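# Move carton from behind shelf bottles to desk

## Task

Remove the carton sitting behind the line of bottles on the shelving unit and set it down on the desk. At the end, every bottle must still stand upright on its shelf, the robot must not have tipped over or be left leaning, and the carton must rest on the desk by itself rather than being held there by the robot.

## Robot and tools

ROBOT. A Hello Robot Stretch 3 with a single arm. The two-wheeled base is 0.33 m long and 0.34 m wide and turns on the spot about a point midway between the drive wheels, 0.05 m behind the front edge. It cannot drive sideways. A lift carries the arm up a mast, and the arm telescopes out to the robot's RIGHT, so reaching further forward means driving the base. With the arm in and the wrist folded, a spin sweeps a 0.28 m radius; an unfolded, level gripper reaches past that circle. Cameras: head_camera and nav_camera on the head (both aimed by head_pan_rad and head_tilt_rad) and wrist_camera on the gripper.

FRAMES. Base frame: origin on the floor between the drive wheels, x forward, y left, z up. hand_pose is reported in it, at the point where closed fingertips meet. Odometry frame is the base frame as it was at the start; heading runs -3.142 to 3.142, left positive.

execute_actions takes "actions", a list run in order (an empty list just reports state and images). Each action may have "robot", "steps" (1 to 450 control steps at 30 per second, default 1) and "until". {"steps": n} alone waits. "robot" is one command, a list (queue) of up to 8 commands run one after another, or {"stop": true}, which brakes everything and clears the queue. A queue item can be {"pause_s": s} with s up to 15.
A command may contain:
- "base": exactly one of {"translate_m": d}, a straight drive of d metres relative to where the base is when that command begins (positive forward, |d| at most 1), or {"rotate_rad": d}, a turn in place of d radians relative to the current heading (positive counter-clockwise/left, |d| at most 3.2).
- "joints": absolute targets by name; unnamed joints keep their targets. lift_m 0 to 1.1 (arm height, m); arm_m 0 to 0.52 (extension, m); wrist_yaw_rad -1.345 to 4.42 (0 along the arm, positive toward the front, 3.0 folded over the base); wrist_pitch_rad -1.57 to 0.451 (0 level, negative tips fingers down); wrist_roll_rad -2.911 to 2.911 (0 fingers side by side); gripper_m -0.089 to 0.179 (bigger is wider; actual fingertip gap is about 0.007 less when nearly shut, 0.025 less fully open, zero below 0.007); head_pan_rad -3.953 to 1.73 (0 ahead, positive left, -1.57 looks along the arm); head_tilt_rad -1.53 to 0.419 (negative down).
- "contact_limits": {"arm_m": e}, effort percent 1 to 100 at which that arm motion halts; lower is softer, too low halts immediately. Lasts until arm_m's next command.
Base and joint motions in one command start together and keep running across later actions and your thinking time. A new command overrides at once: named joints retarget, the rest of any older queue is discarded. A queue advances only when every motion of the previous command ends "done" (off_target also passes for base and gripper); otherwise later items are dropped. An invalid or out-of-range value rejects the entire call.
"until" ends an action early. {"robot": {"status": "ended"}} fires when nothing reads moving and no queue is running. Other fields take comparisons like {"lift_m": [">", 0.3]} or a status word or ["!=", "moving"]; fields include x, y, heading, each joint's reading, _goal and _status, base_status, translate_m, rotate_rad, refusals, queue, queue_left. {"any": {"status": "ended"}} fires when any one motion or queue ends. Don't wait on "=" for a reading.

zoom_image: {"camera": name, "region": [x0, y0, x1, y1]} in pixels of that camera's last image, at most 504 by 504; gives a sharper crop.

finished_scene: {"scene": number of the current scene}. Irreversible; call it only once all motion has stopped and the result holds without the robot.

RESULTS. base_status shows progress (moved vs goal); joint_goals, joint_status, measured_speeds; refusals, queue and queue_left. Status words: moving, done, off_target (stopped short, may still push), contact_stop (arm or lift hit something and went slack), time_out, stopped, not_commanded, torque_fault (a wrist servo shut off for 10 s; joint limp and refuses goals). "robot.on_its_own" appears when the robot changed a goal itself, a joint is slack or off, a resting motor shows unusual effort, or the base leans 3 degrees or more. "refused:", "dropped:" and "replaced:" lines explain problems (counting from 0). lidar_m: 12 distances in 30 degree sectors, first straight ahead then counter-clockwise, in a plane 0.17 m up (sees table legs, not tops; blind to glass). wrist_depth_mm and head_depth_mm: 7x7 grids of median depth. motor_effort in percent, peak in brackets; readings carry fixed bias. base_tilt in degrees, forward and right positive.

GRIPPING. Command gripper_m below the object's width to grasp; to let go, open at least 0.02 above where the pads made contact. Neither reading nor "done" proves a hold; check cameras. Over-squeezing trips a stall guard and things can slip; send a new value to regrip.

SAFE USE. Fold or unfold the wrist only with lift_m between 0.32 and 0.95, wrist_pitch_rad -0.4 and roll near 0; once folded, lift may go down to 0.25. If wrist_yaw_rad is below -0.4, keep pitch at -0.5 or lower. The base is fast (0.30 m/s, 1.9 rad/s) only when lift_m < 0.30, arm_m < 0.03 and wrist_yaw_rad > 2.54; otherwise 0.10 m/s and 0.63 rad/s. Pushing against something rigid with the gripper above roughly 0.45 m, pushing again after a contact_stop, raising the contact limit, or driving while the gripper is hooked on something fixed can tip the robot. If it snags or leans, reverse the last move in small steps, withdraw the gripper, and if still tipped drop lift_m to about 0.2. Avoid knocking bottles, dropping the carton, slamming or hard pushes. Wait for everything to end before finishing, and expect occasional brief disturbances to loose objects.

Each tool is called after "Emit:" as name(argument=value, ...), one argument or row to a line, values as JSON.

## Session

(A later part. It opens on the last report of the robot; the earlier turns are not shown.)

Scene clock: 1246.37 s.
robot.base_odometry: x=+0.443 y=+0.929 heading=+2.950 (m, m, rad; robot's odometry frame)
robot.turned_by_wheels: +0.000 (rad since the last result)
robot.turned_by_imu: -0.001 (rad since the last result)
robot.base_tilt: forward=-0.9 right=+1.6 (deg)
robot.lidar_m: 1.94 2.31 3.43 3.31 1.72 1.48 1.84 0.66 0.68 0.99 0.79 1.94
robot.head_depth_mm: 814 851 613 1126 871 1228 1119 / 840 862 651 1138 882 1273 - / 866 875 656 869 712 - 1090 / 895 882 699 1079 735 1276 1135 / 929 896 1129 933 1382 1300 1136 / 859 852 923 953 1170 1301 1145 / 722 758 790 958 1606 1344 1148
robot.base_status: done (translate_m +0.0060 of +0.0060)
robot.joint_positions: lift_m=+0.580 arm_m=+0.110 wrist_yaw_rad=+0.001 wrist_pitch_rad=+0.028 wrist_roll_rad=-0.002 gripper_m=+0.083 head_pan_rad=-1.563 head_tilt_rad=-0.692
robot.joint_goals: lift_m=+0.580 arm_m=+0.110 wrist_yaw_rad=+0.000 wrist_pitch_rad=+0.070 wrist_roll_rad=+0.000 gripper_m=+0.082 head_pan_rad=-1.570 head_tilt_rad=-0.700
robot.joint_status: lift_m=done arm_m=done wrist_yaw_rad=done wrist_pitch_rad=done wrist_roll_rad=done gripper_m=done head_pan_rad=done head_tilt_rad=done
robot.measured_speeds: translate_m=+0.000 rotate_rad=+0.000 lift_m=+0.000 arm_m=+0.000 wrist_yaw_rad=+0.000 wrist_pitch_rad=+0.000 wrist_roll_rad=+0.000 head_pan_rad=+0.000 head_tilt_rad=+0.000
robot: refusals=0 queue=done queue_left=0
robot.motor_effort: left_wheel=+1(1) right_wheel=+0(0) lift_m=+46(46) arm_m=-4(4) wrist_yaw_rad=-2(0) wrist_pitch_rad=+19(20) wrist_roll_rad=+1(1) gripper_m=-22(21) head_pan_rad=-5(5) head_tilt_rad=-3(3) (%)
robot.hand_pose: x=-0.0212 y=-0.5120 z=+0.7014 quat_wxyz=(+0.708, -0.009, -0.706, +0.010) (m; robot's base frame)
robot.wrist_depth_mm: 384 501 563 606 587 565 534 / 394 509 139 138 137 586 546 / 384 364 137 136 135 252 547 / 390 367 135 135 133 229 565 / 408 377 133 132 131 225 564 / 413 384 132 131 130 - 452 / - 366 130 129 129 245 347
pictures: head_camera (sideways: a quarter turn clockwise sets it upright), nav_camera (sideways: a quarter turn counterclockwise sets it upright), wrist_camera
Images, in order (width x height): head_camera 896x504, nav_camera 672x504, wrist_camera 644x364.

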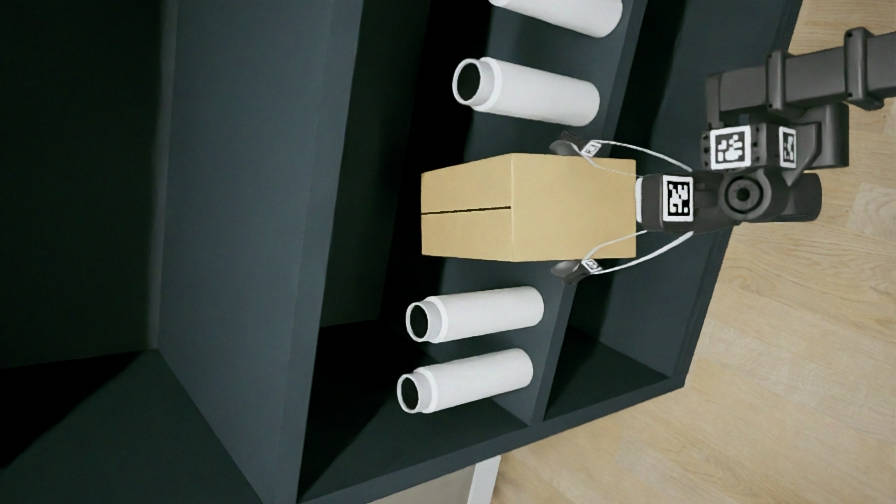

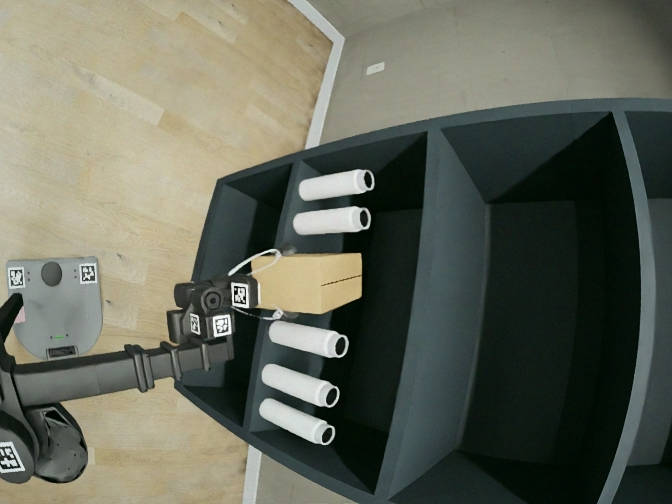

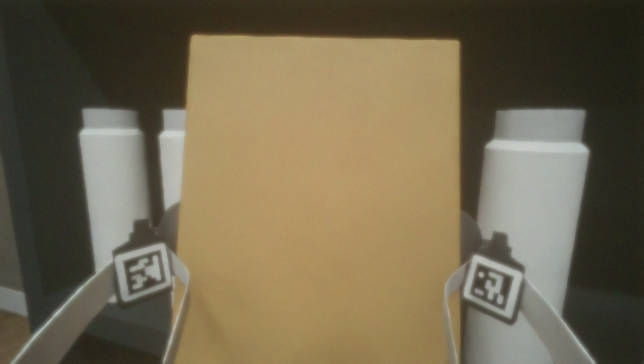

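Emit:
execute_actions(
  actions=[
    {"robot": {"joints": {"lift_m": 0.605}}, "steps": 90, "until": {"robot": {"lift_m_status": ["!=", "moving"]}}},
    {"steps": 20},
  ],
)

Scene clock: 1252.83 s.
robot.base_odometry: x=+0.443 y=+0.929 heading=+2.950 (m, m, rad; robot's odometry frame)
robot.turned_by_wheels: +0.000 (rad since the last result)
robot.turned_by_imu: -0.001 (rad since the last result)
robot.base_tilt: forward=-0.9 right=+1.6 (deg)
robot.lidar_m: 1.94 2.32 3.41 3.31 1.73 1.48 1.84 0.66 0.68 0.99 0.79 1.94
robot.head_depth_mm: 816 849 616 1132 871 1220 1128 / 839 859 651 1134 880 1300 1077 / 867 873 657 807 701 - 1108 / 901 885 696 868 717 1274 1147 / 930 898 1129 931 1371 1307 1140 / 856 853 922 955 1165 1308 1146 / 721 758 791 962 1609 1339 1154
robot.base_status: done (translate_m +0.0060 of +0.0060)
robot.joint_positions: lift_m=+0.605 arm_m=+0.110 wrist_yaw_rad=+0.001 wrist_pitch_rad=+0.028 wrist_roll_rad=-0.002 gripper_m=+0.083 head_pan_rad=-1.563 head_tilt_rad=-0.692
robot.joint_goals: lift_m=+0.605 arm_m=+0.110 wrist_yaw_rad=+0.000 wrist_pitch_rad=+0.070 wrist_roll_rad=+0.000 gripper_m=+0.082 head_pan_rad=-1.570 head_tilt_rad=-0.700
robot.joint_status: lift_m=done arm_m=done wrist_yaw_rad=done wrist_pitch_rad=done wrist_roll_rad=done gripper_m=done head_pan_rad=done head_tilt_rad=done
robot.measured_speeds: translate_m=+0.000 rotate_rad=+0.000 lift_m=+0.000 arm_m=+0.000 wrist_yaw_rad=+0.000 wrist_pitch_rad=+0.000 wrist_roll_rad=+0.000 head_pan_rad=+0.000 head_tilt_rad=+0.000
robot: refusals=0 queue=done queue_left=0
robot.motor_effort: left_wheel=+1(1) right_wheel=+0(0) lift_m=+46(46) arm_m=-5(4) wrist_yaw_rad=+0(0) wrist_pitch_rad=+20(20) wrist_roll_rad=+1(1) gripper_m=-22(22) head_pan_rad=-4(6) head_tilt_rad=-3(4) (%)
robot.hand_pose: x=-0.0212 y=-0.5120 z=+0.7265 quat_wxyz=(+0.708, -0.009, -0.706, +0.010) (m; robot's base frame)
robot.wrist_depth_mm: 386 489 490 525 523 562 530 / 391 508 139 138 137 582 545 / 394 485 137 135 135 599 558 / 390 365 135 134 134 230 547 / 410 369 133 133 132 224 562 / 413 390 132 131 131 - 507 / - 379 130 129 129 244 384
pictures: head_camera (sideways: a quarter turn clockwise sets it upright), nav_camera (sideways: a quarter turn counterclockwise sets it upright), wrist_camera
Images, in order (width x height): head_camera 896x504, nav_camera 672x504, wrist_camera 644x364.

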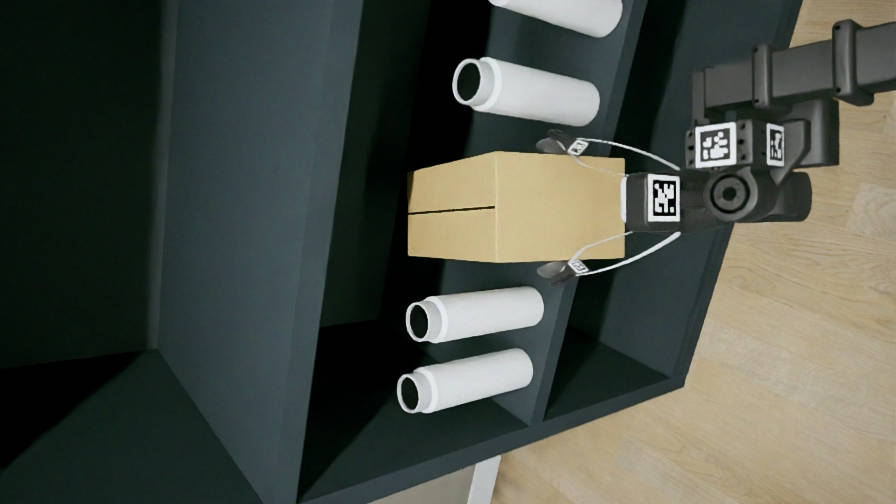

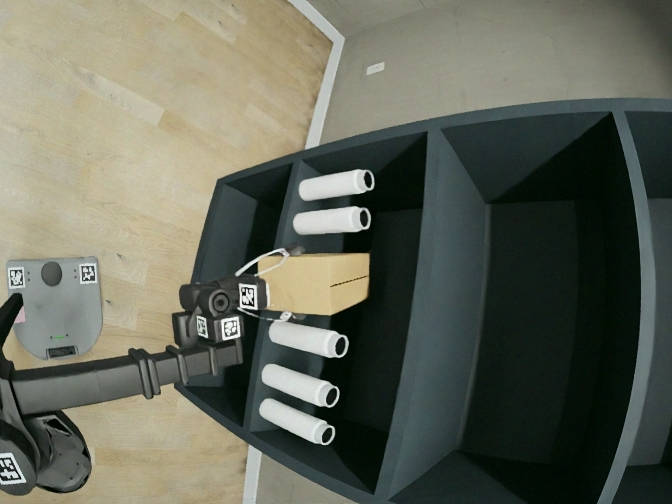

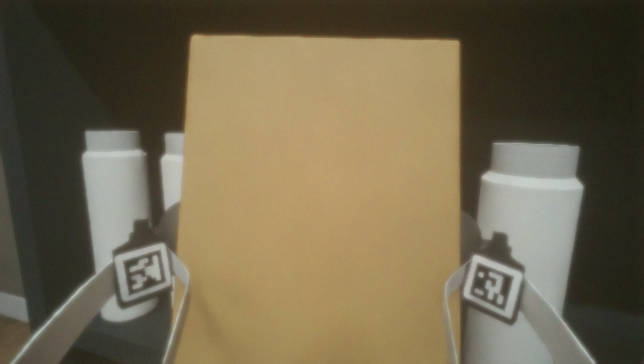

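Emit:
execute_actions(
  actions=[
    {"robot": {"joints": {"arm_m": 0.0}}, "steps": 200, "until": {"robot": {"arm_m_status": ["!=", "moving"]}}},
    {"steps": 20},
  ],
)

Scene clock: 1279.90 s.
robot.base_odometry: x=+0.443 y=+0.929 heading=+2.950 (m, m, rad; robot's odometry frame)
robot.turned_by_wheels: +0.000 (rad since the last result)
robot.turned_by_imu: -0.001 (rad since the last result)
robot.base_tilt: forward=-0.9 right=+1.6 (deg)
robot.lidar_m: 1.95 2.31 3.44 3.30 1.73 1.48 1.84 0.66 0.68 0.99 0.79 1.94
robot.head_depth_mm: 817 854 615 1123 869 1222 1143 / 842 863 651 1134 880 1232 1163 / 869 877 656 1150 599 633 - / 897 882 698 1154 633 1241 1141 / 929 897 1135 930 1392 1307 1143 / 855 850 927 951 1160 1303 1144 / 721 761 789 950 1615 1334 1151
robot.base_status: done (translate_m +0.0060 of +0.0060)
robot.joint_positions: lift_m=+0.605 arm_m=+0.000 wrist_yaw_rad=+0.001 wrist_pitch_rad=+0.028 wrist_roll_rad=-0.002 gripper_m=+0.083 head_pan_rad=-1.563 head_tilt_rad=-0.692
robot.joint_goals: lift_m=+0.605 arm_m=+0.000 wrist_yaw_rad=+0.000 wrist_pitch_rad=+0.070 wrist_roll_rad=+0.000 gripper_m=+0.082 head_pan_rad=-1.570 head_tilt_rad=-0.700
robot.joint_status: lift_m=done arm_m=done wrist_yaw_rad=done wrist_pitch_rad=done wrist_roll_rad=done gripper_m=done head_pan_rad=done head_tilt_rad=done
robot.measured_speeds: translate_m=+0.000 rotate_rad=+0.000 lift_m=+0.000 arm_m=+0.000 wrist_yaw_rad=+0.000 wrist_pitch_rad=+0.000 wrist_roll_rad=+0.000 head_pan_rad=+0.000 head_tilt_rad=+0.000
robot: refusals=0 queue=done queue_left=0
robot.motor_effort: left_wheel=+1(1) right_wheel=+1(0) lift_m=+46(46) arm_m=-4(5) wrist_yaw_rad=+0(0) wrist_pitch_rad=+20(19) wrist_roll_rad=+1(1) gripper_m=-21(22) head_pan_rad=-5(5) head_tilt_rad=-4(3) (%)
robot.hand_pose: x=-0.0212 y=-0.4020 z=+0.7265 quat_wxyz=(+0.708, -0.009, -0.706, +0.010) (m; robot's base frame)
robot.wrist_depth_mm: - 513 485 523 506 559 556 / - 538 138 138 137 679 638 / - 516 137 136 135 678 648 / - 492 135 134 134 678 298 / - 513 133 132 131 697 300 / - 486 132 131 130 - 312 / - 578 130 129 128 361 316
pictures: head_camera (sideways: a quarter turn clockwise sets it upright), nav_camera (sideways: a quarter turn counterclockwise sets it upright), wrist_camera
Images, in order (width x height): head_camera 896x504, nav_camera 672x504, wrist_camera 644x364.

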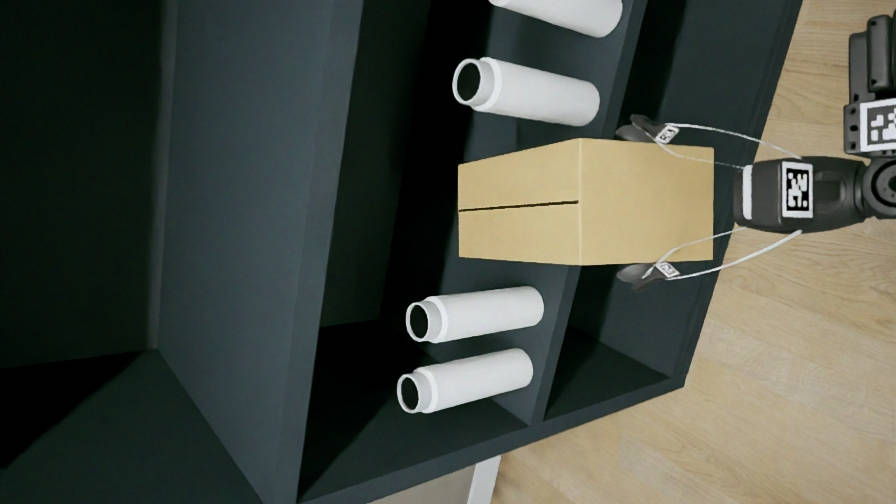

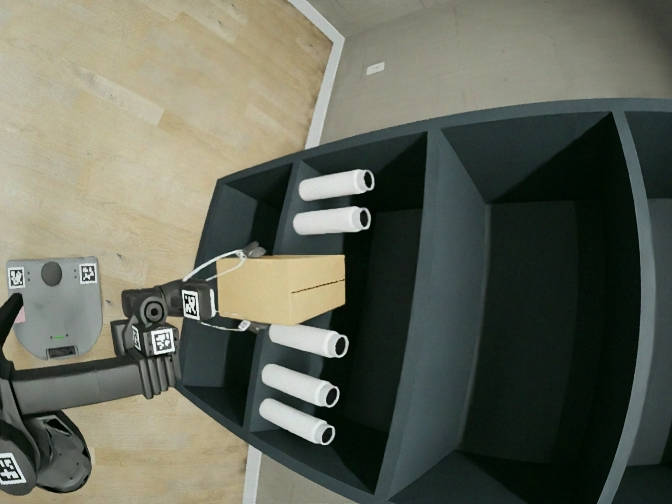

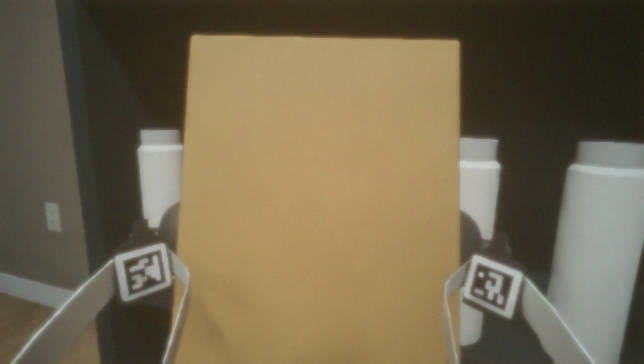

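Emit:
execute_actions(
  actions=[
    {"robot": {"base": {"rotate_rad": 0.3}}, "steps": 200, "until": {"robot": {"base_status": ["!=", "moving"]}}},
    {"steps": 10},
  ],
)

Scene clock: 1357.80 s.
robot.base_odometry: x=+0.443 y=+0.929 heading=-3.034 (m, m, rad; robot's odometry frame)
robot.turned_by_wheels: +0.300 (rad since the last result)
robot.turned_by_imu: +0.301 (rad since the last result)
robot.base_tilt: forward=-0.9 right=+1.5 (deg)
robot.lidar_m: 2.07 3.01 3.31 2.12 1.48 1.84 1.39 0.66 1.04 0.79 1.64 1.94
robot.head_depth_mm: 865 855 646 1129 915 1226 1132 / 921 862 684 1139 968 1228 1163 / 861 868 1105 855 599 634 - / 737 789 932 919 631 1235 1137 / 654 746 888 1807 1557 1328 1140 / 1256 1458 1753 1951 1604 1340 1144 / 1361 1614 1976 2023 1623 1351 1144
robot.base_status: done (rotate_rad +0.2999 of +0.3000)
robot.joint_positions: lift_m=+0.605 arm_m=+0.000 wrist_yaw_rad=+0.001 wrist_pitch_rad=+0.028 wrist_roll_rad=-0.002 gripper_m=+0.083 head_pan_rad=-1.563 head_tilt_rad=-0.692
robot.joint_goals: lift_m=+0.605 arm_m=+0.000 wrist_yaw_rad=+0.000 wrist_pitch_rad=+0.070 wrist_roll_rad=+0.000 gripper_m=+0.082 head_pan_rad=-1.570 head_tilt_rad=-0.700
robot.joint_status: lift_m=done arm_m=done wrist_yaw_rad=done wrist_pitch_rad=done wrist_roll_rad=done gripper_m=done head_pan_rad=done head_tilt_rad=done
robot.measured_speeds: translate_m=+0.000 rotate_rad=+0.000 lift_m=+0.000 arm_m=+0.000 wrist_yaw_rad=+0.000 wrist_pitch_rad=+0.000 wrist_roll_rad=+0.000 head_pan_rad=+0.000 head_tilt_rad=+0.000
robot: refusals=0 queue=done queue_left=0
robot.motor_effort: left_wheel=-1(3) right_wheel=+3(7) lift_m=+46(46) arm_m=-4(5) wrist_yaw_rad=+0(1) wrist_pitch_rad=+20(19) wrist_roll_rad=+2(1) gripper_m=-22(22) head_pan_rad=-5(4) head_tilt_rad=-3(3) (%)
robot.hand_pose: x=-0.0212 y=-0.4020 z=+0.7265 quat_wxyz=(+0.708, -0.009, -0.706, +0.010) (m; robot's base frame)
robot.wrist_depth_mm: - - 511 516 520 560 552 / - - 139 139 137 709 616 / - - 137 136 135 701 626 / - - 134 135 133 721 628 / - - 133 133 132 697 628 / - - 132 131 130 - 502 / - - 130 129 128 375 363
pictures: head_camera (sideways: a quarter turn clockwise sets it upright), nav_camera (sideways: a quarter turn counterclockwise sets it upright), wrist_camera
Images, in order (width x height): head_camera 896x504, nav_camera 672x504, wrist_camera 644x364.

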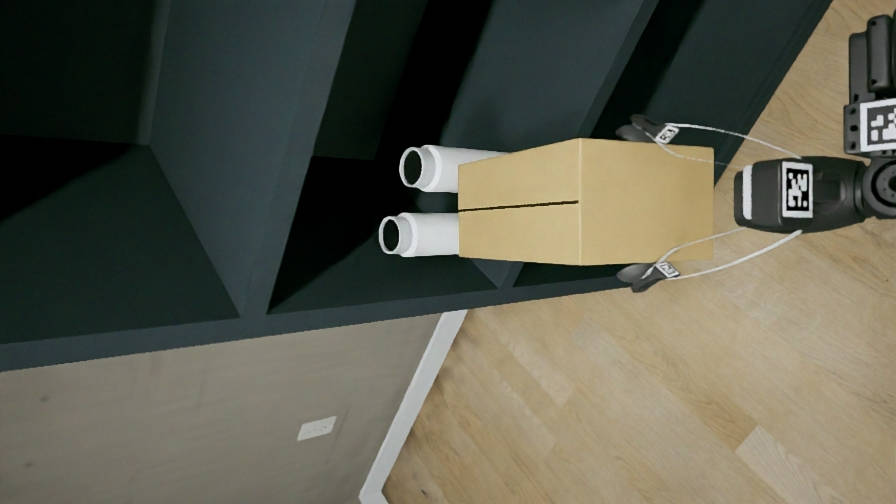

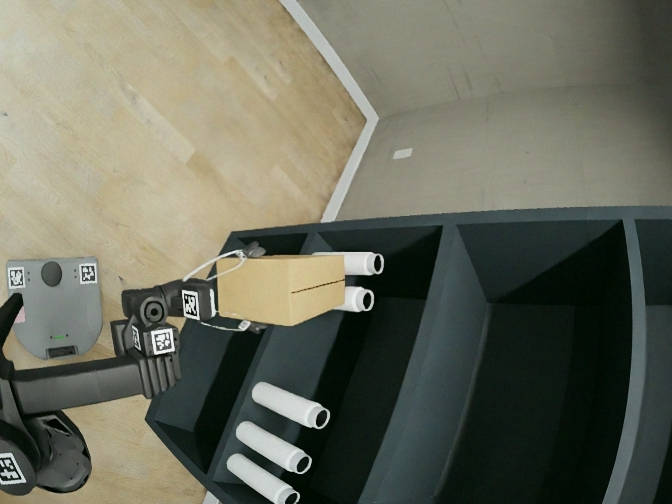

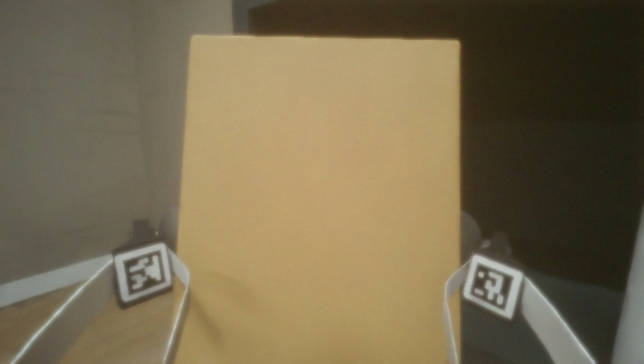

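Emit:
execute_actions(
  actions=[
    {"robot": {"base": {"rotate_rad": 0.94}, "joints": {"head_pan_rad": 0.0, "head_tilt_rad": -0.3}}, "steps": 300, "until": {"robot": {"status": "ended"}}},
    {"steps": 5},
  ],
)

Scene clock: 1375.60 s.
robot.base_odometry: x=+0.443 y=+0.929 heading=-2.094 (m, m, rad; robot's odometry frame)
robot.turned_by_wheels: +0.940 (rad since the last result)
robot.turned_by_imu: +0.945 (rad since the last result)
robot.base_tilt: forward=-0.8 right=+1.5 (deg)
robot.lidar_m: 3.44 2.12 1.72 1.48 1.54 0.66 1.04 0.79 0.81 1.94 2.00 2.68
robot.head_depth_mm: 3145 3401 3613 3815 2443 1765 1397 / 3197 3383 3562 3638 2440 1780 1393 / 3181 3386 3590 3745 2473 1785 1412 / 3182 3378 3490 3717 2470 1811 1405 / 3151 3334 3495 3653 2479 1808 1417 / 3133 3375 3512 3752 2528 1795 1415 / 3164 3370 3571 3775 2538 1816 1429
robot.base_status: done (rotate_rad +0.9399 of +0.9400)
robot.joint_positions: lift_m=+0.605 arm_m=+0.000 wrist_yaw_rad=+0.001 wrist_pitch_rad=+0.028 wrist_roll_rad=-0.002 gripper_m=+0.083 head_pan_rad=-0.007 head_tilt_rad=-0.310
robot.joint_goals: lift_m=+0.605 arm_m=+0.000 wrist_yaw_rad=+0.000 wrist_pitch_rad=+0.070 wrist_roll_rad=+0.000 gripper_m=+0.082 head_pan_rad=+0.000 head_tilt_rad=-0.300
robot.joint_status: lift_m=done arm_m=done wrist_yaw_rad=done wrist_pitch_rad=done wrist_roll_rad=done gripper_m=done head_pan_rad=done head_tilt_rad=done
robot.measured_speeds: translate_m=+0.000 rotate_rad=+0.000 lift_m=+0.000 arm_m=+0.000 wrist_yaw_rad=+0.000 wrist_pitch_rad=+0.000 wrist_roll_rad=+0.000 head_pan_rad=+0.000 head_tilt_rad=+0.000
robot: refusals=0 queue=done queue_left=0
robot.motor_effort: left_wheel=+0(4) right_wheel=+3(8) lift_m=+46(46) arm_m=-5(5) wrist_yaw_rad=-1(1) wrist_pitch_rad=+19(20) wrist_roll_rad=+2(1) gripper_m=-21(22) head_pan_rad=+5(63) head_tilt_rad=+4(25) (%)
robot.hand_pose: x=-0.0212 y=-0.4020 z=+0.7265 quat_wxyz=(+0.708, -0.009, -0.706, +0.010) (m; robot's base frame)
robot.wrist_depth_mm: - - - - - - - / - - 138 137 137 - - / - - 137 136 135 - - / - - 135 135 134 - - / - - 133 132 132 - - / - - 132 131 131 - - / - - 130 129 128 - -
pictures: head_camera (sideways: a quarter turn clockwise sets it upright), nav_camera (sideways: a quarter turn counterclockwise sets it upright), wrist_camera
Images, in order (width x height): head_camera 896x504, nav_camera 672x504, wrist_camera 644x364.

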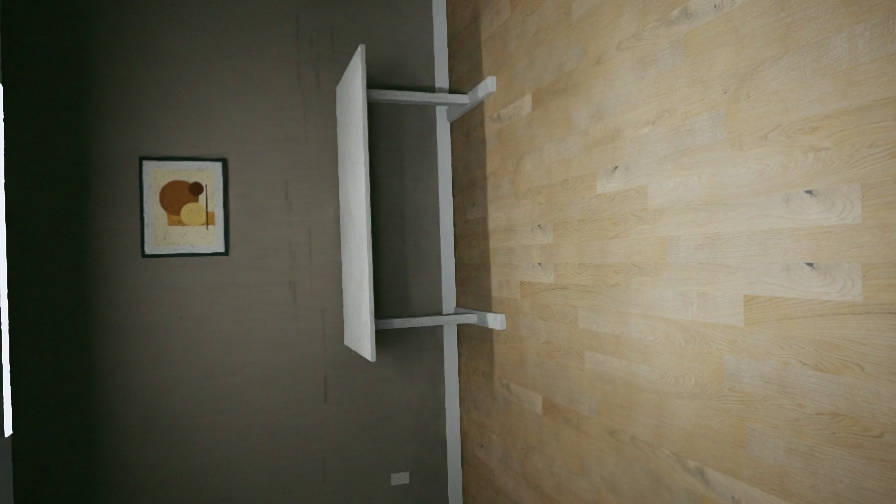

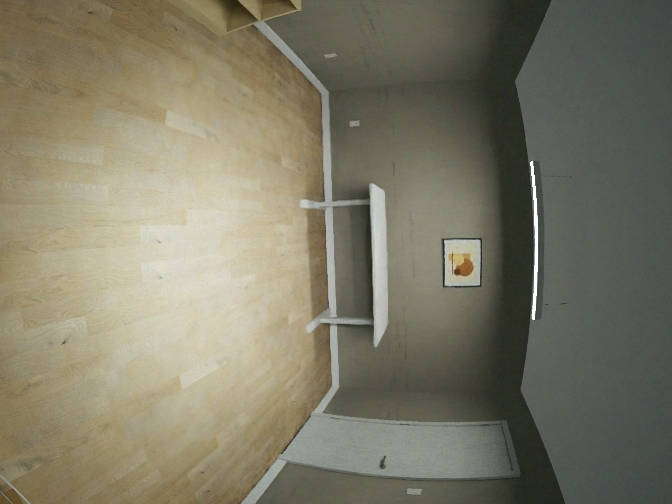

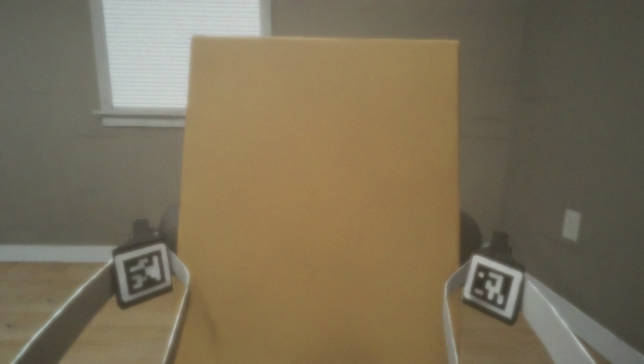

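Emit:
execute_actions(
  actions=[
    {"robot": [{"base": {"translate_m": 1.0}, "joints": {"lift_m": 0.82}}, {"base": {"translate_m": 0.9}, "joints": {"head_tilt_rad": -0.55}}], "steps": 450, "until": {"robot": {"status": "ended"}}},
    {"steps": 300, "until": {"robot": {"queue": ["!=", "running"], "base_status": ["!=", "moving"]}}},
  ],
)

Scene clock: 1441.20 s.
robot.base_odometry: x=-0.506 y=-0.718 heading=-2.094 (m, m, rad; robot's odometry frame)
robot.turned_by_wheels: +0.000 (rad since the last result)
robot.turned_by_imu: -0.012 (rad since the last result)
robot.base_tilt: forward=-0.9 right=+1.6 (deg)
robot.lidar_m: 1.83 1.42 1.99 1.53 1.54 2.15 2.52 2.78 1.98 1.86 1.92 1.61
robot.head_depth_mm: 1503 1666 1551 2092 1784 1426 1185 / 1498 1661 1567 2080 1794 1430 1201 / 1498 1656 1585 2092 1814 1445 1203 / 1499 1643 1610 2075 1814 1462 1215 / 1489 1655 1635 2088 1823 1460 1217 / 1480 1640 1633 1566 1772 1469 1218 / 1481 1644 1743 1289 1848 1476 1228
robot.base_status: done (translate_m +0.9000 of +0.9000)
robot.joint_positions: lift_m=+0.820 arm_m=+0.000 wrist_yaw_rad=+0.001 wrist_pitch_rad=+0.029 wrist_roll_rad=-0.002 gripper_m=+0.083 head_pan_rad=-0.007 head_tilt_rad=-0.543
robot.joint_goals: lift_m=+0.820 arm_m=+0.000 wrist_yaw_rad=+0.000 wrist_pitch_rad=+0.070 wrist_roll_rad=+0.000 gripper_m=+0.082 head_pan_rad=+0.000 head_tilt_rad=-0.550
robot.joint_status: lift_m=done arm_m=done wrist_yaw_rad=done wrist_pitch_rad=done wrist_roll_rad=done gripper_m=done head_pan_rad=done head_tilt_rad=done
robot.measured_speeds: translate_m=+0.000 rotate_rad=+0.000 lift_m=+0.000 arm_m=+0.000 wrist_yaw_rad=+0.000 wrist_pitch_rad=+0.000 wrist_roll_rad=+0.000 head_pan_rad=+0.000 head_tilt_rad=+0.000
robot: refusals=0 queue=done queue_left=0
robot.motor_effort: left_wheel=+1(2) right_wheel=+2(6) lift_m=+46(48) arm_m=-4(5) wrist_yaw_rad=-1(1) wrist_pitch_rad=+19(20) wrist_roll_rad=+1(1) gripper_m=-22(22) head_pan_rad=+4(4) head_tilt_rad=-3(19) (%)
robot.hand_pose: x=-0.0212 y=-0.4020 z=+0.9416 quat_wxyz=(+0.708, -0.010, -0.706, +0.010) (m; robot's base frame)
robot.wrist_depth_mm: - - - - - - - / - - 138 138 137 - - / - - 137 136 136 - - / - - 135 135 133 - - / - - 133 132 132 - - / - - 132 131 130 - - / - - 130 129 129 - -
pictures: head_camera (sideways: a quarter turn clockwise sets it upright), nav_camera (sideways: a quarter turn counterclockwise sets it upright), wrist_camera
Images, in order (width x height): head_camera 896x504, nav_camera 672x504, wrist_camera 644x364.

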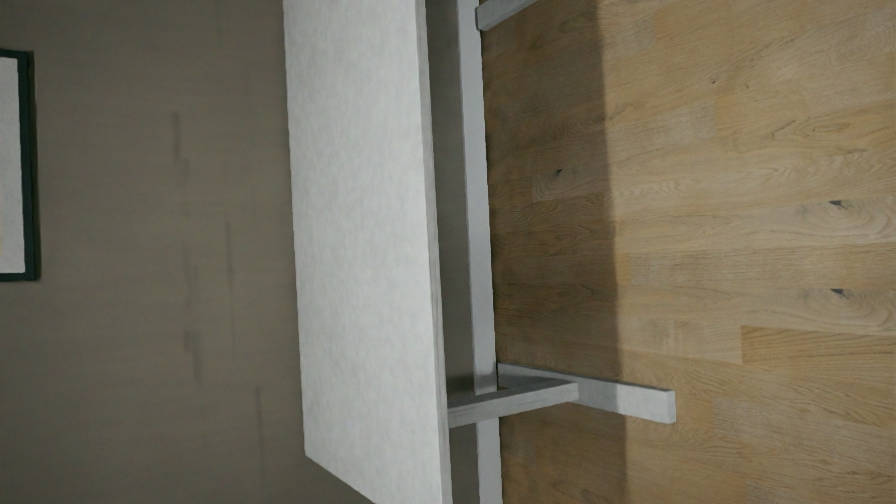

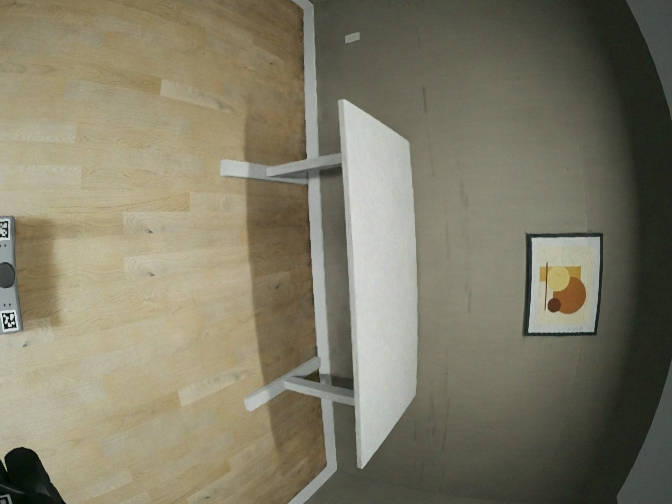

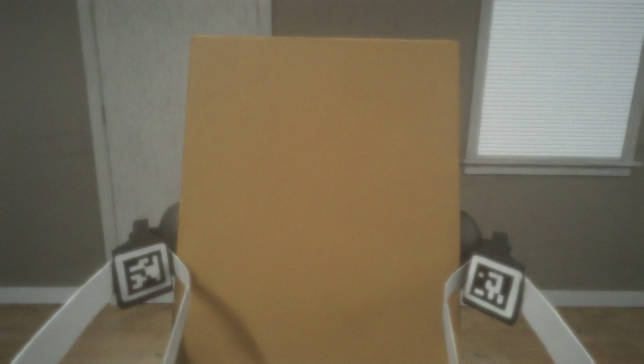

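Emit:
execute_actions(
  actions=[
    {"robot": [{"base": {"translate_m": 0.58}, "joints": {"lift_m": 0.88, "head_tilt_rad": -0.8}}], "steps": 450, "until": {"robot": {"status": "ended"}}},
    {"steps": 5},
  ],
)

Scene clock: 1524.87 s.
robot.base_odometry: x=-0.795 y=-1.220 heading=-2.094 (m, m, rad; robot's odometry frame)
robot.turned_by_wheels: +0.000 (rad since the last result)
robot.turned_by_imu: -0.004 (rad since the last result)
robot.base_tilt: forward=-0.9 right=+1.6 (deg)
robot.lidar_m: 1.24 0.88 1.71 1.92 1.98 2.15 3.11 2.75 1.96 1.84 1.83 1.14
robot.head_depth_mm: 1054 1175 946 762 1426 1251 1091 / 1046 1160 952 767 1423 1256 1098 / 1046 1168 967 773 1402 1263 1102 / 1030 1173 973 777 1418 1271 1108 / 1032 1167 977 787 1417 1276 1107 / 1029 1164 986 788 1376 1268 1120 / 1020 1170 994 795 1393 1270 1113
robot.base_status: done (translate_m +0.5800 of +0.5800)
robot.joint_positions: lift_m=+0.880 arm_m=+0.000 wrist_yaw_rad=+0.001 wrist_pitch_rad=+0.029 wrist_roll_rad=-0.002 gripper_m=+0.083 head_pan_rad=-0.007 head_tilt_rad=-0.790
robot.joint_goals: lift_m=+0.880 arm_m=+0.000 wrist_yaw_rad=+0.000 wrist_pitch_rad=+0.070 wrist_roll_rad=+0.000 gripper_m=+0.082 head_pan_rad=+0.000 head_tilt_rad=-0.800
robot.joint_status: lift_m=done arm_m=done wrist_yaw_rad=done wrist_pitch_rad=done wrist_roll_rad=done gripper_m=done head_pan_rad=done head_tilt_rad=done
robot.measured_speeds: translate_m=+0.000 rotate_rad=+0.000 lift_m=+0.000 arm_m=+0.000 wrist_yaw_rad=+0.000 wrist_pitch_rad=+0.000 wrist_roll_rad=+0.000 head_pan_rad=+0.000 head_tilt_rad=+0.000
robot: refusals=0 queue=done queue_left=0
robot.motor_effort: left_wheel=+0(4) right_wheel=+1(7) lift_m=+46(48) arm_m=-5(4) wrist_yaw_rad=-1(0) wrist_pitch_rad=+19(19) wrist_roll_rad=+1(1) gripper_m=-21(22) head_pan_rad=+4(4) head_tilt_rad=-4(20) (%)
robot.hand_pose: x=-0.0212 y=-0.4020 z=+1.0017 quat_wxyz=(+0.708, -0.010, -0.706, +0.010) (m; robot's base frame)
robot.wrist_depth_mm: - - - - - - - / - - 138 138 137 - - / - - 137 136 135 - - / - - 135 134 134 - - / - - 133 133 132 - - / 650 - 131 131 130 - - / - - 131 130 129 - -
pictures: head_camera (sideways: a quarter turn clockwise sets it upright), nav_camera (sideways: a quarter turn counterclockwise sets it upright), wrist_camera
Images, in order (width x height): head_camera 896x504, nav_camera 672x504, wrist_camera 644x364.

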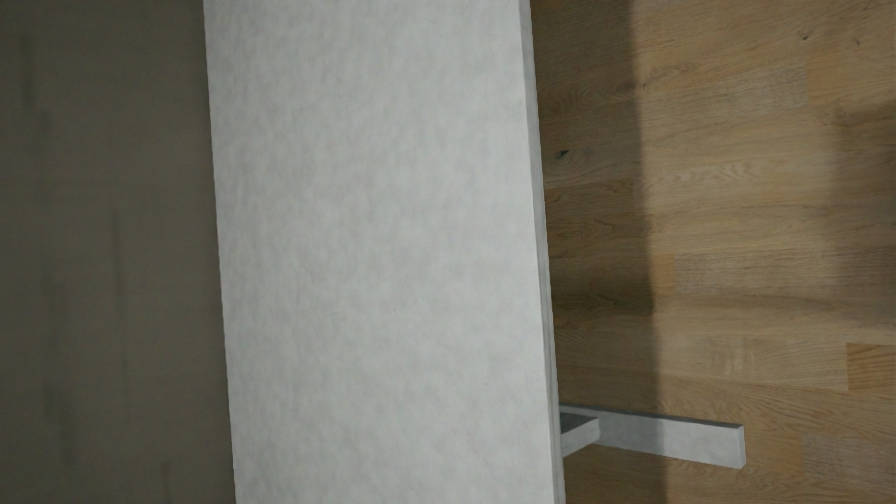

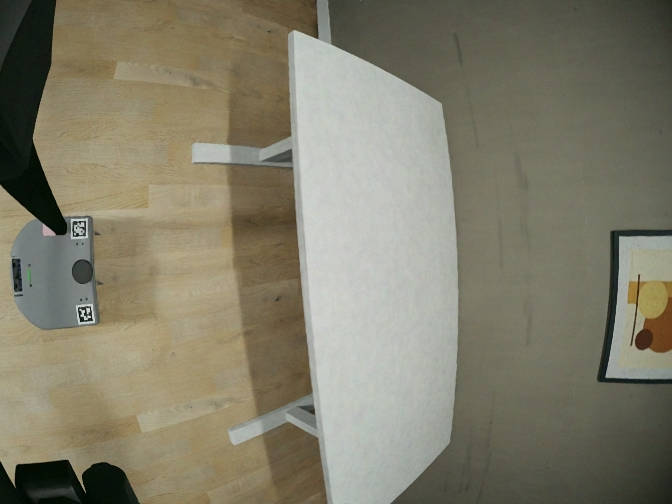

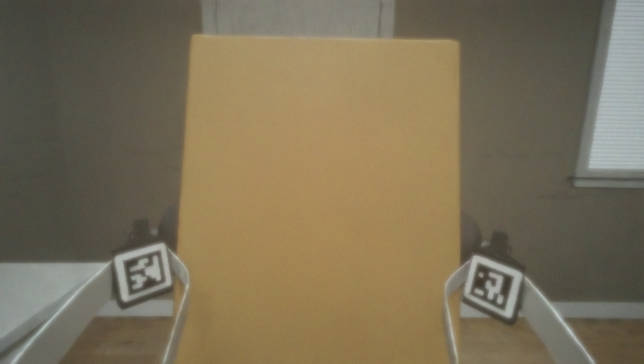

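Emit:
execute_actions(
  actions=[
    {"robot": {"base": {"rotate_rad": 1.571}, "joints": {"head_pan_rad": -1.57, "head_tilt_rad": -0.65}}, "steps": 300, "until": {"robot": {"status": "ended"}}},
    {"steps": 5},
  ],
)

Scene clock: 1546.20 s.
robot.base_odometry: x=-0.795 y=-1.220 heading=-0.523 (m, m, rad; robot's odometry frame)
robot.turned_by_wheels: +1.571 (rad since the last result)
robot.turned_by_imu: +1.581 (rad since the last result)
robot.base_tilt: forward=-0.9 right=+1.6 (deg)
robot.lidar_m: 1.92 1.78 2.15 3.11 2.75 1.95 1.84 1.84 1.14 1.25 0.88 1.70
robot.head_depth_mm: 1022 1163 1195 894 721 - - / 1022 1151 1153 436 714 - - / 1025 1145 454 425 - - - / 1015 1145 460 426 679 1330 1145 / 1012 1143 1230 936 727 1369 1158 / 1014 1138 1218 924 732 1326 1170 / 1007 1143 1222 928 737 1335 1138
robot.base_status: done (rotate_rad +1.5709 of +1.5710)
robot.joint_positions: lift_m=+0.880 arm_m=+0.000 wrist_yaw_rad=+0.001 wrist_pitch_rad=+0.029 wrist_roll_rad=-0.002 gripper_m=+0.083 head_pan_rad=-1.563 head_tilt_rad=-0.656
robot.joint_goals: lift_m=+0.880 arm_m=+0.000 wrist_yaw_rad=+0.000 wrist_pitch_rad=+0.070 wrist_roll_rad=+0.000 gripper_m=+0.082 head_pan_rad=-1.570 head_tilt_rad=-0.650
robot.joint_status: lift_m=done arm_m=done wrist_yaw_rad=done wrist_pitch_rad=done wrist_roll_rad=done gripper_m=done head_pan_rad=done head_tilt_rad=done
robot.measured_speeds: translate_m=+0.000 rotate_rad=+0.000 lift_m=+0.000 arm_m=+0.000 wrist_yaw_rad=+0.000 wrist_pitch_rad=+0.000 wrist_roll_rad=+0.000 head_pan_rad=+0.000 head_tilt_rad=+0.000
robot: refusals=0 queue=done queue_left=0
robot.motor_effort: left_wheel=+0(3) right_wheel=+2(7) lift_m=+46(46) arm_m=-4(4) wrist_yaw_rad=+0(1) wrist_pitch_rad=+19(19) wrist_roll_rad=+1(1) gripper_m=-22(22) head_pan_rad=-5(63) head_tilt_rad=+2(14) (%)
robot.hand_pose: x=-0.0212 y=-0.4021 z=+1.0017 quat_wxyz=(+0.708, -0.010, -0.706, +0.010) (m; robot's base frame)
robot.wrist_depth_mm: 916 908 908 881 923 950 927 / 959 959 139 138 137 998 989 / 974 973 137 136 135 1000 - / 979 973 135 134 133 - - / - - 133 132 132 - - / 697 582 132 131 130 - 689 / 500 496 130 129 128 489 516
pictures: head_camera (sideways: a quarter turn clockwise sets it upright), nav_camera (sideways: a quarter turn counterclockwise sets it upright), wrist_camera
Images, in order (width x height): head_camera 896x504, nav_camera 672x504, wrist_camera 644x364.

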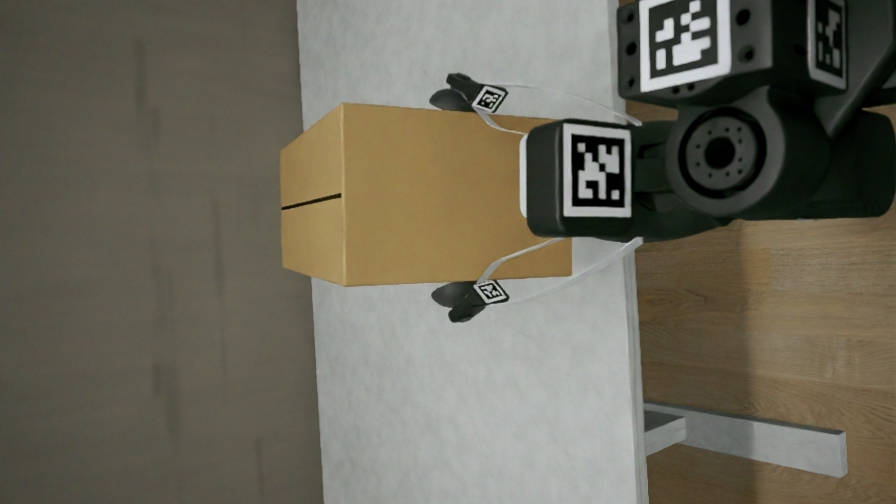

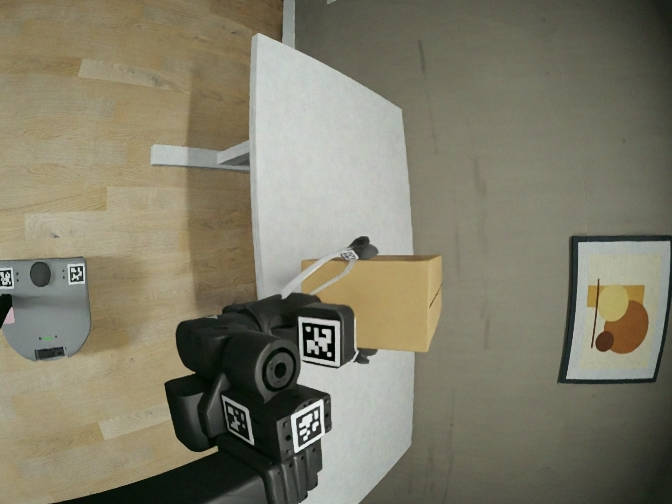

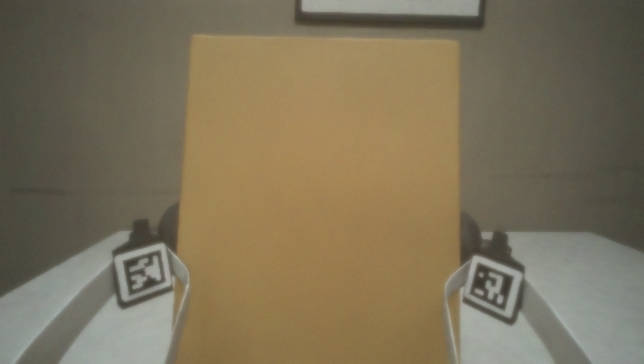

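Emit:
execute_actions(
  actions=[
    {"robot": [{"joints": {"arm_m": 0.24, "head_tilt_rad": -0.6}}, {"joints": {"lift_m": 0.785}}], "steps": 400, "until": {"robot": {"status": "ended"}}},
    {"steps": 10},
  ],
)

Scene clock: 1584.13 s.
robot.base_odometry: x=-0.795 y=-1.220 heading=-0.523 (m, m, rad; robot's odometry frame)
robot.turned_by_wheels: +0.000 (rad since the last result)
robot.turned_by_imu: -0.002 (rad since the last result)
robot.base_tilt: forward=-0.9 right=+1.6 (deg)
robot.lidar_m: 1.92 1.77 2.14 3.10 2.76 1.96 1.84 1.84 1.14 1.24 0.88 1.70
robot.head_depth_mm: 1024 1145 1256 958 768 - 1119 / 1023 1139 1238 999 - 1339 1167 / 1014 1134 1217 674 - 1352 1170 / 1011 1136 1211 706 755 1320 1165 / 1011 1127 1242 983 761 1326 1180 / 1002 1121 1242 994 766 1319 1185 / 1001 1121 1248 999 768 1312 1165
robot.base_status: done (rotate_rad +1.5709 of +1.5710)
robot.joint_positions: lift_m=+0.785 arm_m=+0.240 wrist_yaw_rad=+0.001 wrist_pitch_rad=+0.029 wrist_roll_rad=-0.002 gripper_m=+0.083 head_pan_rad=-1.563 head_tilt_rad=-0.606
robot.joint_goals: lift_m=+0.785 arm_m=+0.240 wrist_yaw_rad=+0.000 wrist_pitch_rad=+0.070 wrist_roll_rad=+0.000 gripper_m=+0.082 head_pan_rad=-1.570 head_tilt_rad=-0.600
robot.joint_status: lift_m=done arm_m=done wrist_yaw_rad=done wrist_pitch_rad=done wrist_roll_rad=done gripper_m=done head_pan_rad=done head_tilt_rad=done
robot.measured_speeds: translate_m=+0.000 rotate_rad=+0.000 lift_m=+0.000 arm_m=+0.000 wrist_yaw_rad=+0.000 wrist_pitch_rad=+0.000 wrist_roll_rad=+0.000 head_pan_rad=+0.000 head_tilt_rad=+0.000
robot: refusals=0 queue=done queue_left=0
robot.motor_effort: left_wheel=+0(0) right_wheel=+2(3) lift_m=+28(45) arm_m=+3(2) wrist_yaw_rad=-1(0) wrist_pitch_rad=+19(19) wrist_roll_rad=+1(1) gripper_m=-22(22) head_pan_rad=-5(5) head_tilt_rad=+3(9) (%)
robot.hand_pose: x=-0.0212 y=-0.6416 z=+0.9073 quat_wxyz=(+0.708, -0.010, -0.706, +0.010) (m; robot's base frame)
robot.wrist_depth_mm: 689 691 687 701 701 720 722 / 711 722 139 138 137 735 739 / 737 729 137 136 135 756 766 / 752 759 135 135 133 775 792 / 684 717 133 133 132 782 740 / 470 416 131 131 130 - 486 / 356 360 130 129 129 364 373
pictures: head_camera (sideways: a quarter turn clockwise sets it upright), nav_camera (sideways: a quarter turn counterclockwise sets it upright), wrist_camera
Images, in order (width x height): head_camera 896x504, nav_camera 672x504, wrist_camera 644x364.

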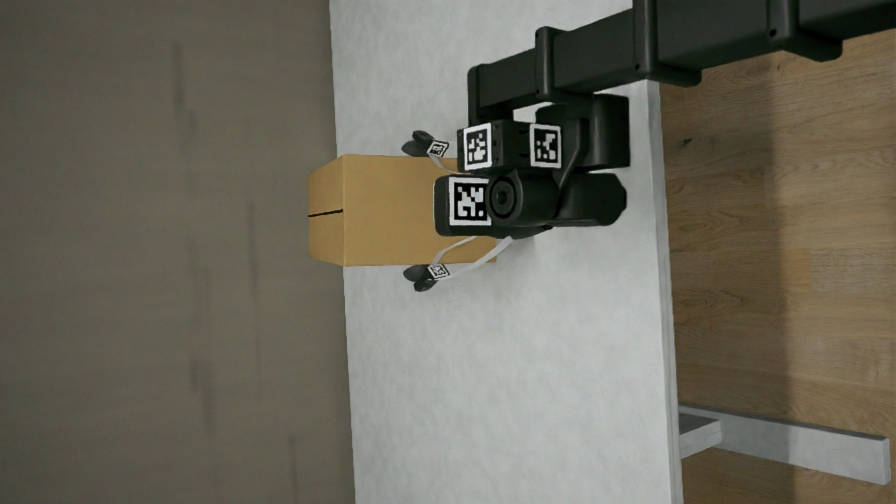

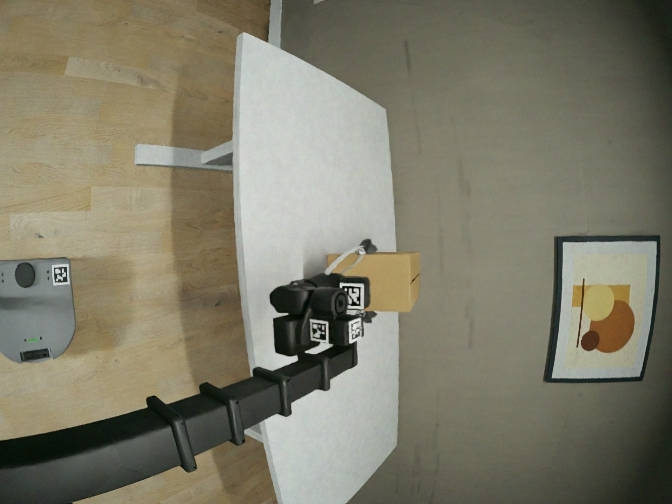

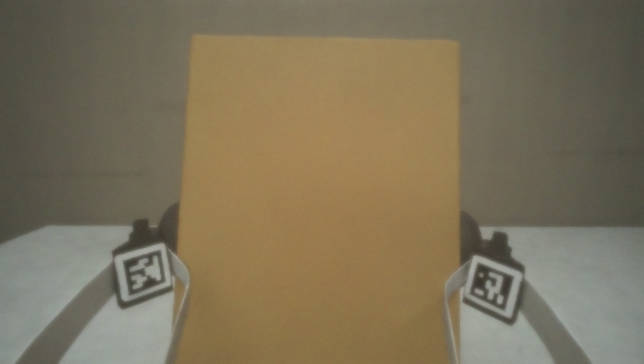

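Emit:
execute_actions(
  actions=[
    {"robot": {"joints": {"lift_m": 0.74}}, "steps": 200, "until": {"robot": {"status": "ended"}}},
    {"steps": 10},
  ],
)

Scene clock: 1593.50 s.
robot.base_odometry: x=-0.795 y=-1.220 heading=-0.523 (m, m, rad; robot's odometry frame)
robot.turned_by_wheels: +0.000 (rad since the last result)
robot.turned_by_imu: -0.001 (rad since the last result)
robot.base_tilt: forward=-0.8 right=+1.6 (deg)
robot.lidar_m: 1.92 1.78 2.15 3.12 2.75 1.95 1.84 1.84 1.14 1.24 0.88 1.69
robot.head_depth_mm: 1019 1146 1248 952 767 - - / 1014 1137 1242 963 - 1360 1166 / 1011 1137 1221 699 - 1372 1171 / 1013 1133 1238 713 737 1322 1170 / 1010 1124 1242 980 763 1323 1181 / 1003 1126 1253 989 764 1304 1182 / 1009 1122 1247 996 772 1311 1165
robot.base_status: done (rotate_rad +1.5709 of +1.5710)
robot.joint_positions: lift_m=+0.740 arm_m=+0.240 wrist_yaw_rad=+0.001 wrist_pitch_rad=+0.029 wrist_roll_rad=-0.002 gripper_m=+0.083 head_pan_rad=-1.563 head_tilt_rad=-0.606
robot.joint_goals: lift_m=+0.740 arm_m=+0.240 wrist_yaw_rad=+0.000 wrist_pitch_rad=+0.070 wrist_roll_rad=+0.000 gripper_m=+0.082 head_pan_rad=-1.570 head_tilt_rad=-0.600
robot.joint_status: lift_m=done arm_m=done wrist_yaw_rad=done wrist_pitch_rad=done wrist_roll_rad=done gripper_m=done head_pan_rad=done head_tilt_rad=done
robot.measured_speeds: translate_m=+0.000 rotate_rad=+0.000 lift_m=+0.000 arm_m=+0.000 wrist_yaw_rad=+0.000 wrist_pitch_rad=+0.000 wrist_roll_rad=+0.000 head_pan_rad=+0.000 head_tilt_rad=+0.000
robot: refusals=0 queue=done queue_left=0
robot.motor_effort: left_wheel=-1(0) right_wheel=+3(3) lift_m=+28(29) arm_m=+3(4) wrist_yaw_rad=-1(0) wrist_pitch_rad=+19(19) wrist_roll_rad=+1(1) gripper_m=-21(22) head_pan_rad=-6(5) head_tilt_rad=+2(2) (%)
robot.hand_pose: x=-0.0212 y=-0.6416 z=+0.8624 quat_wxyz=(+0.708, -0.010, -0.706, +0.010) (m; robot's base frame)
robot.wrist_depth_mm: 678 697 694 692 694 715 719 / 713 736 138 137 136 739 732 / 734 742 136 136 134 770 762 / 761 748 134 134 133 787 781 / 553 587 133 133 132 653 595 / 381 340 132 131 130 - 398 / 296 290 130 130 129 295 300
pictures: head_camera (sideways: a quarter turn clockwise sets it upright), nav_camera (sideways: a quarter turn counterclockwise sets it upright), wrist_camera
Images, in order (width x height): head_camera 896x504, nav_camera 672x504, wrist_camera 644x364.

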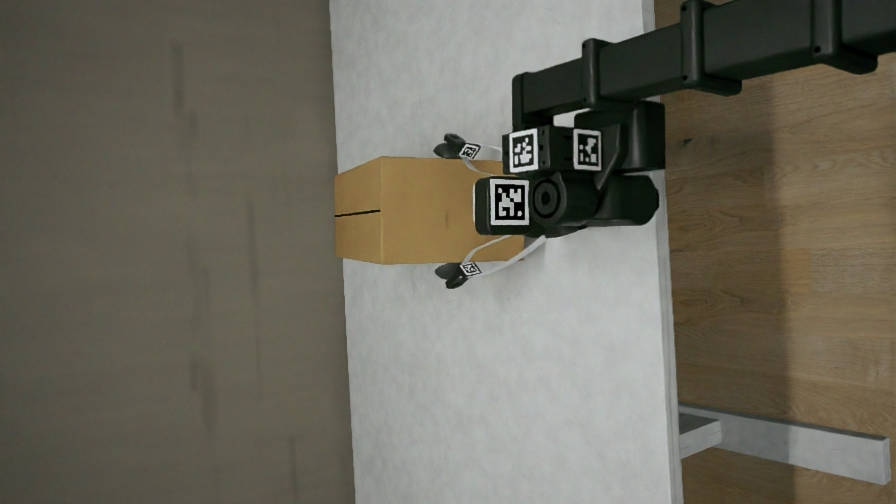

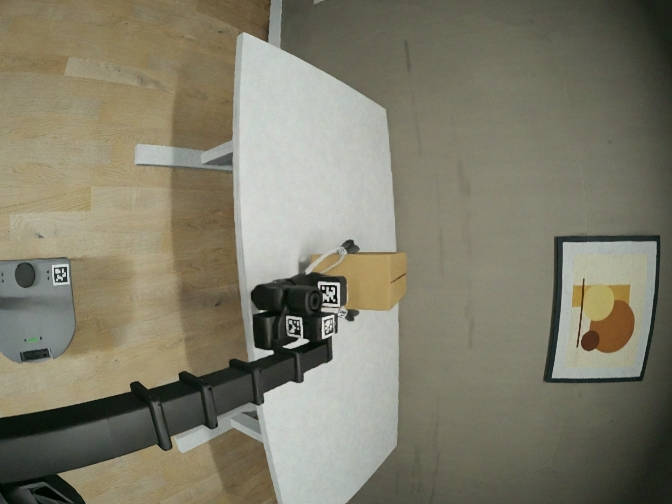

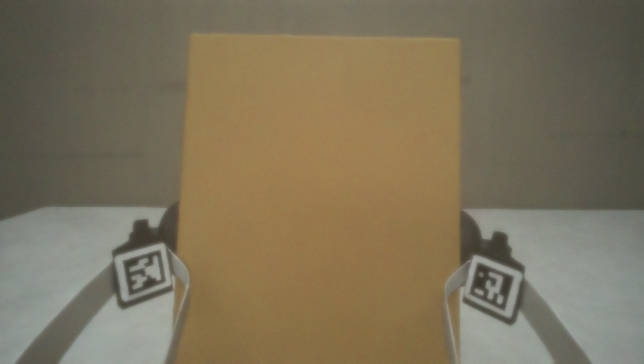

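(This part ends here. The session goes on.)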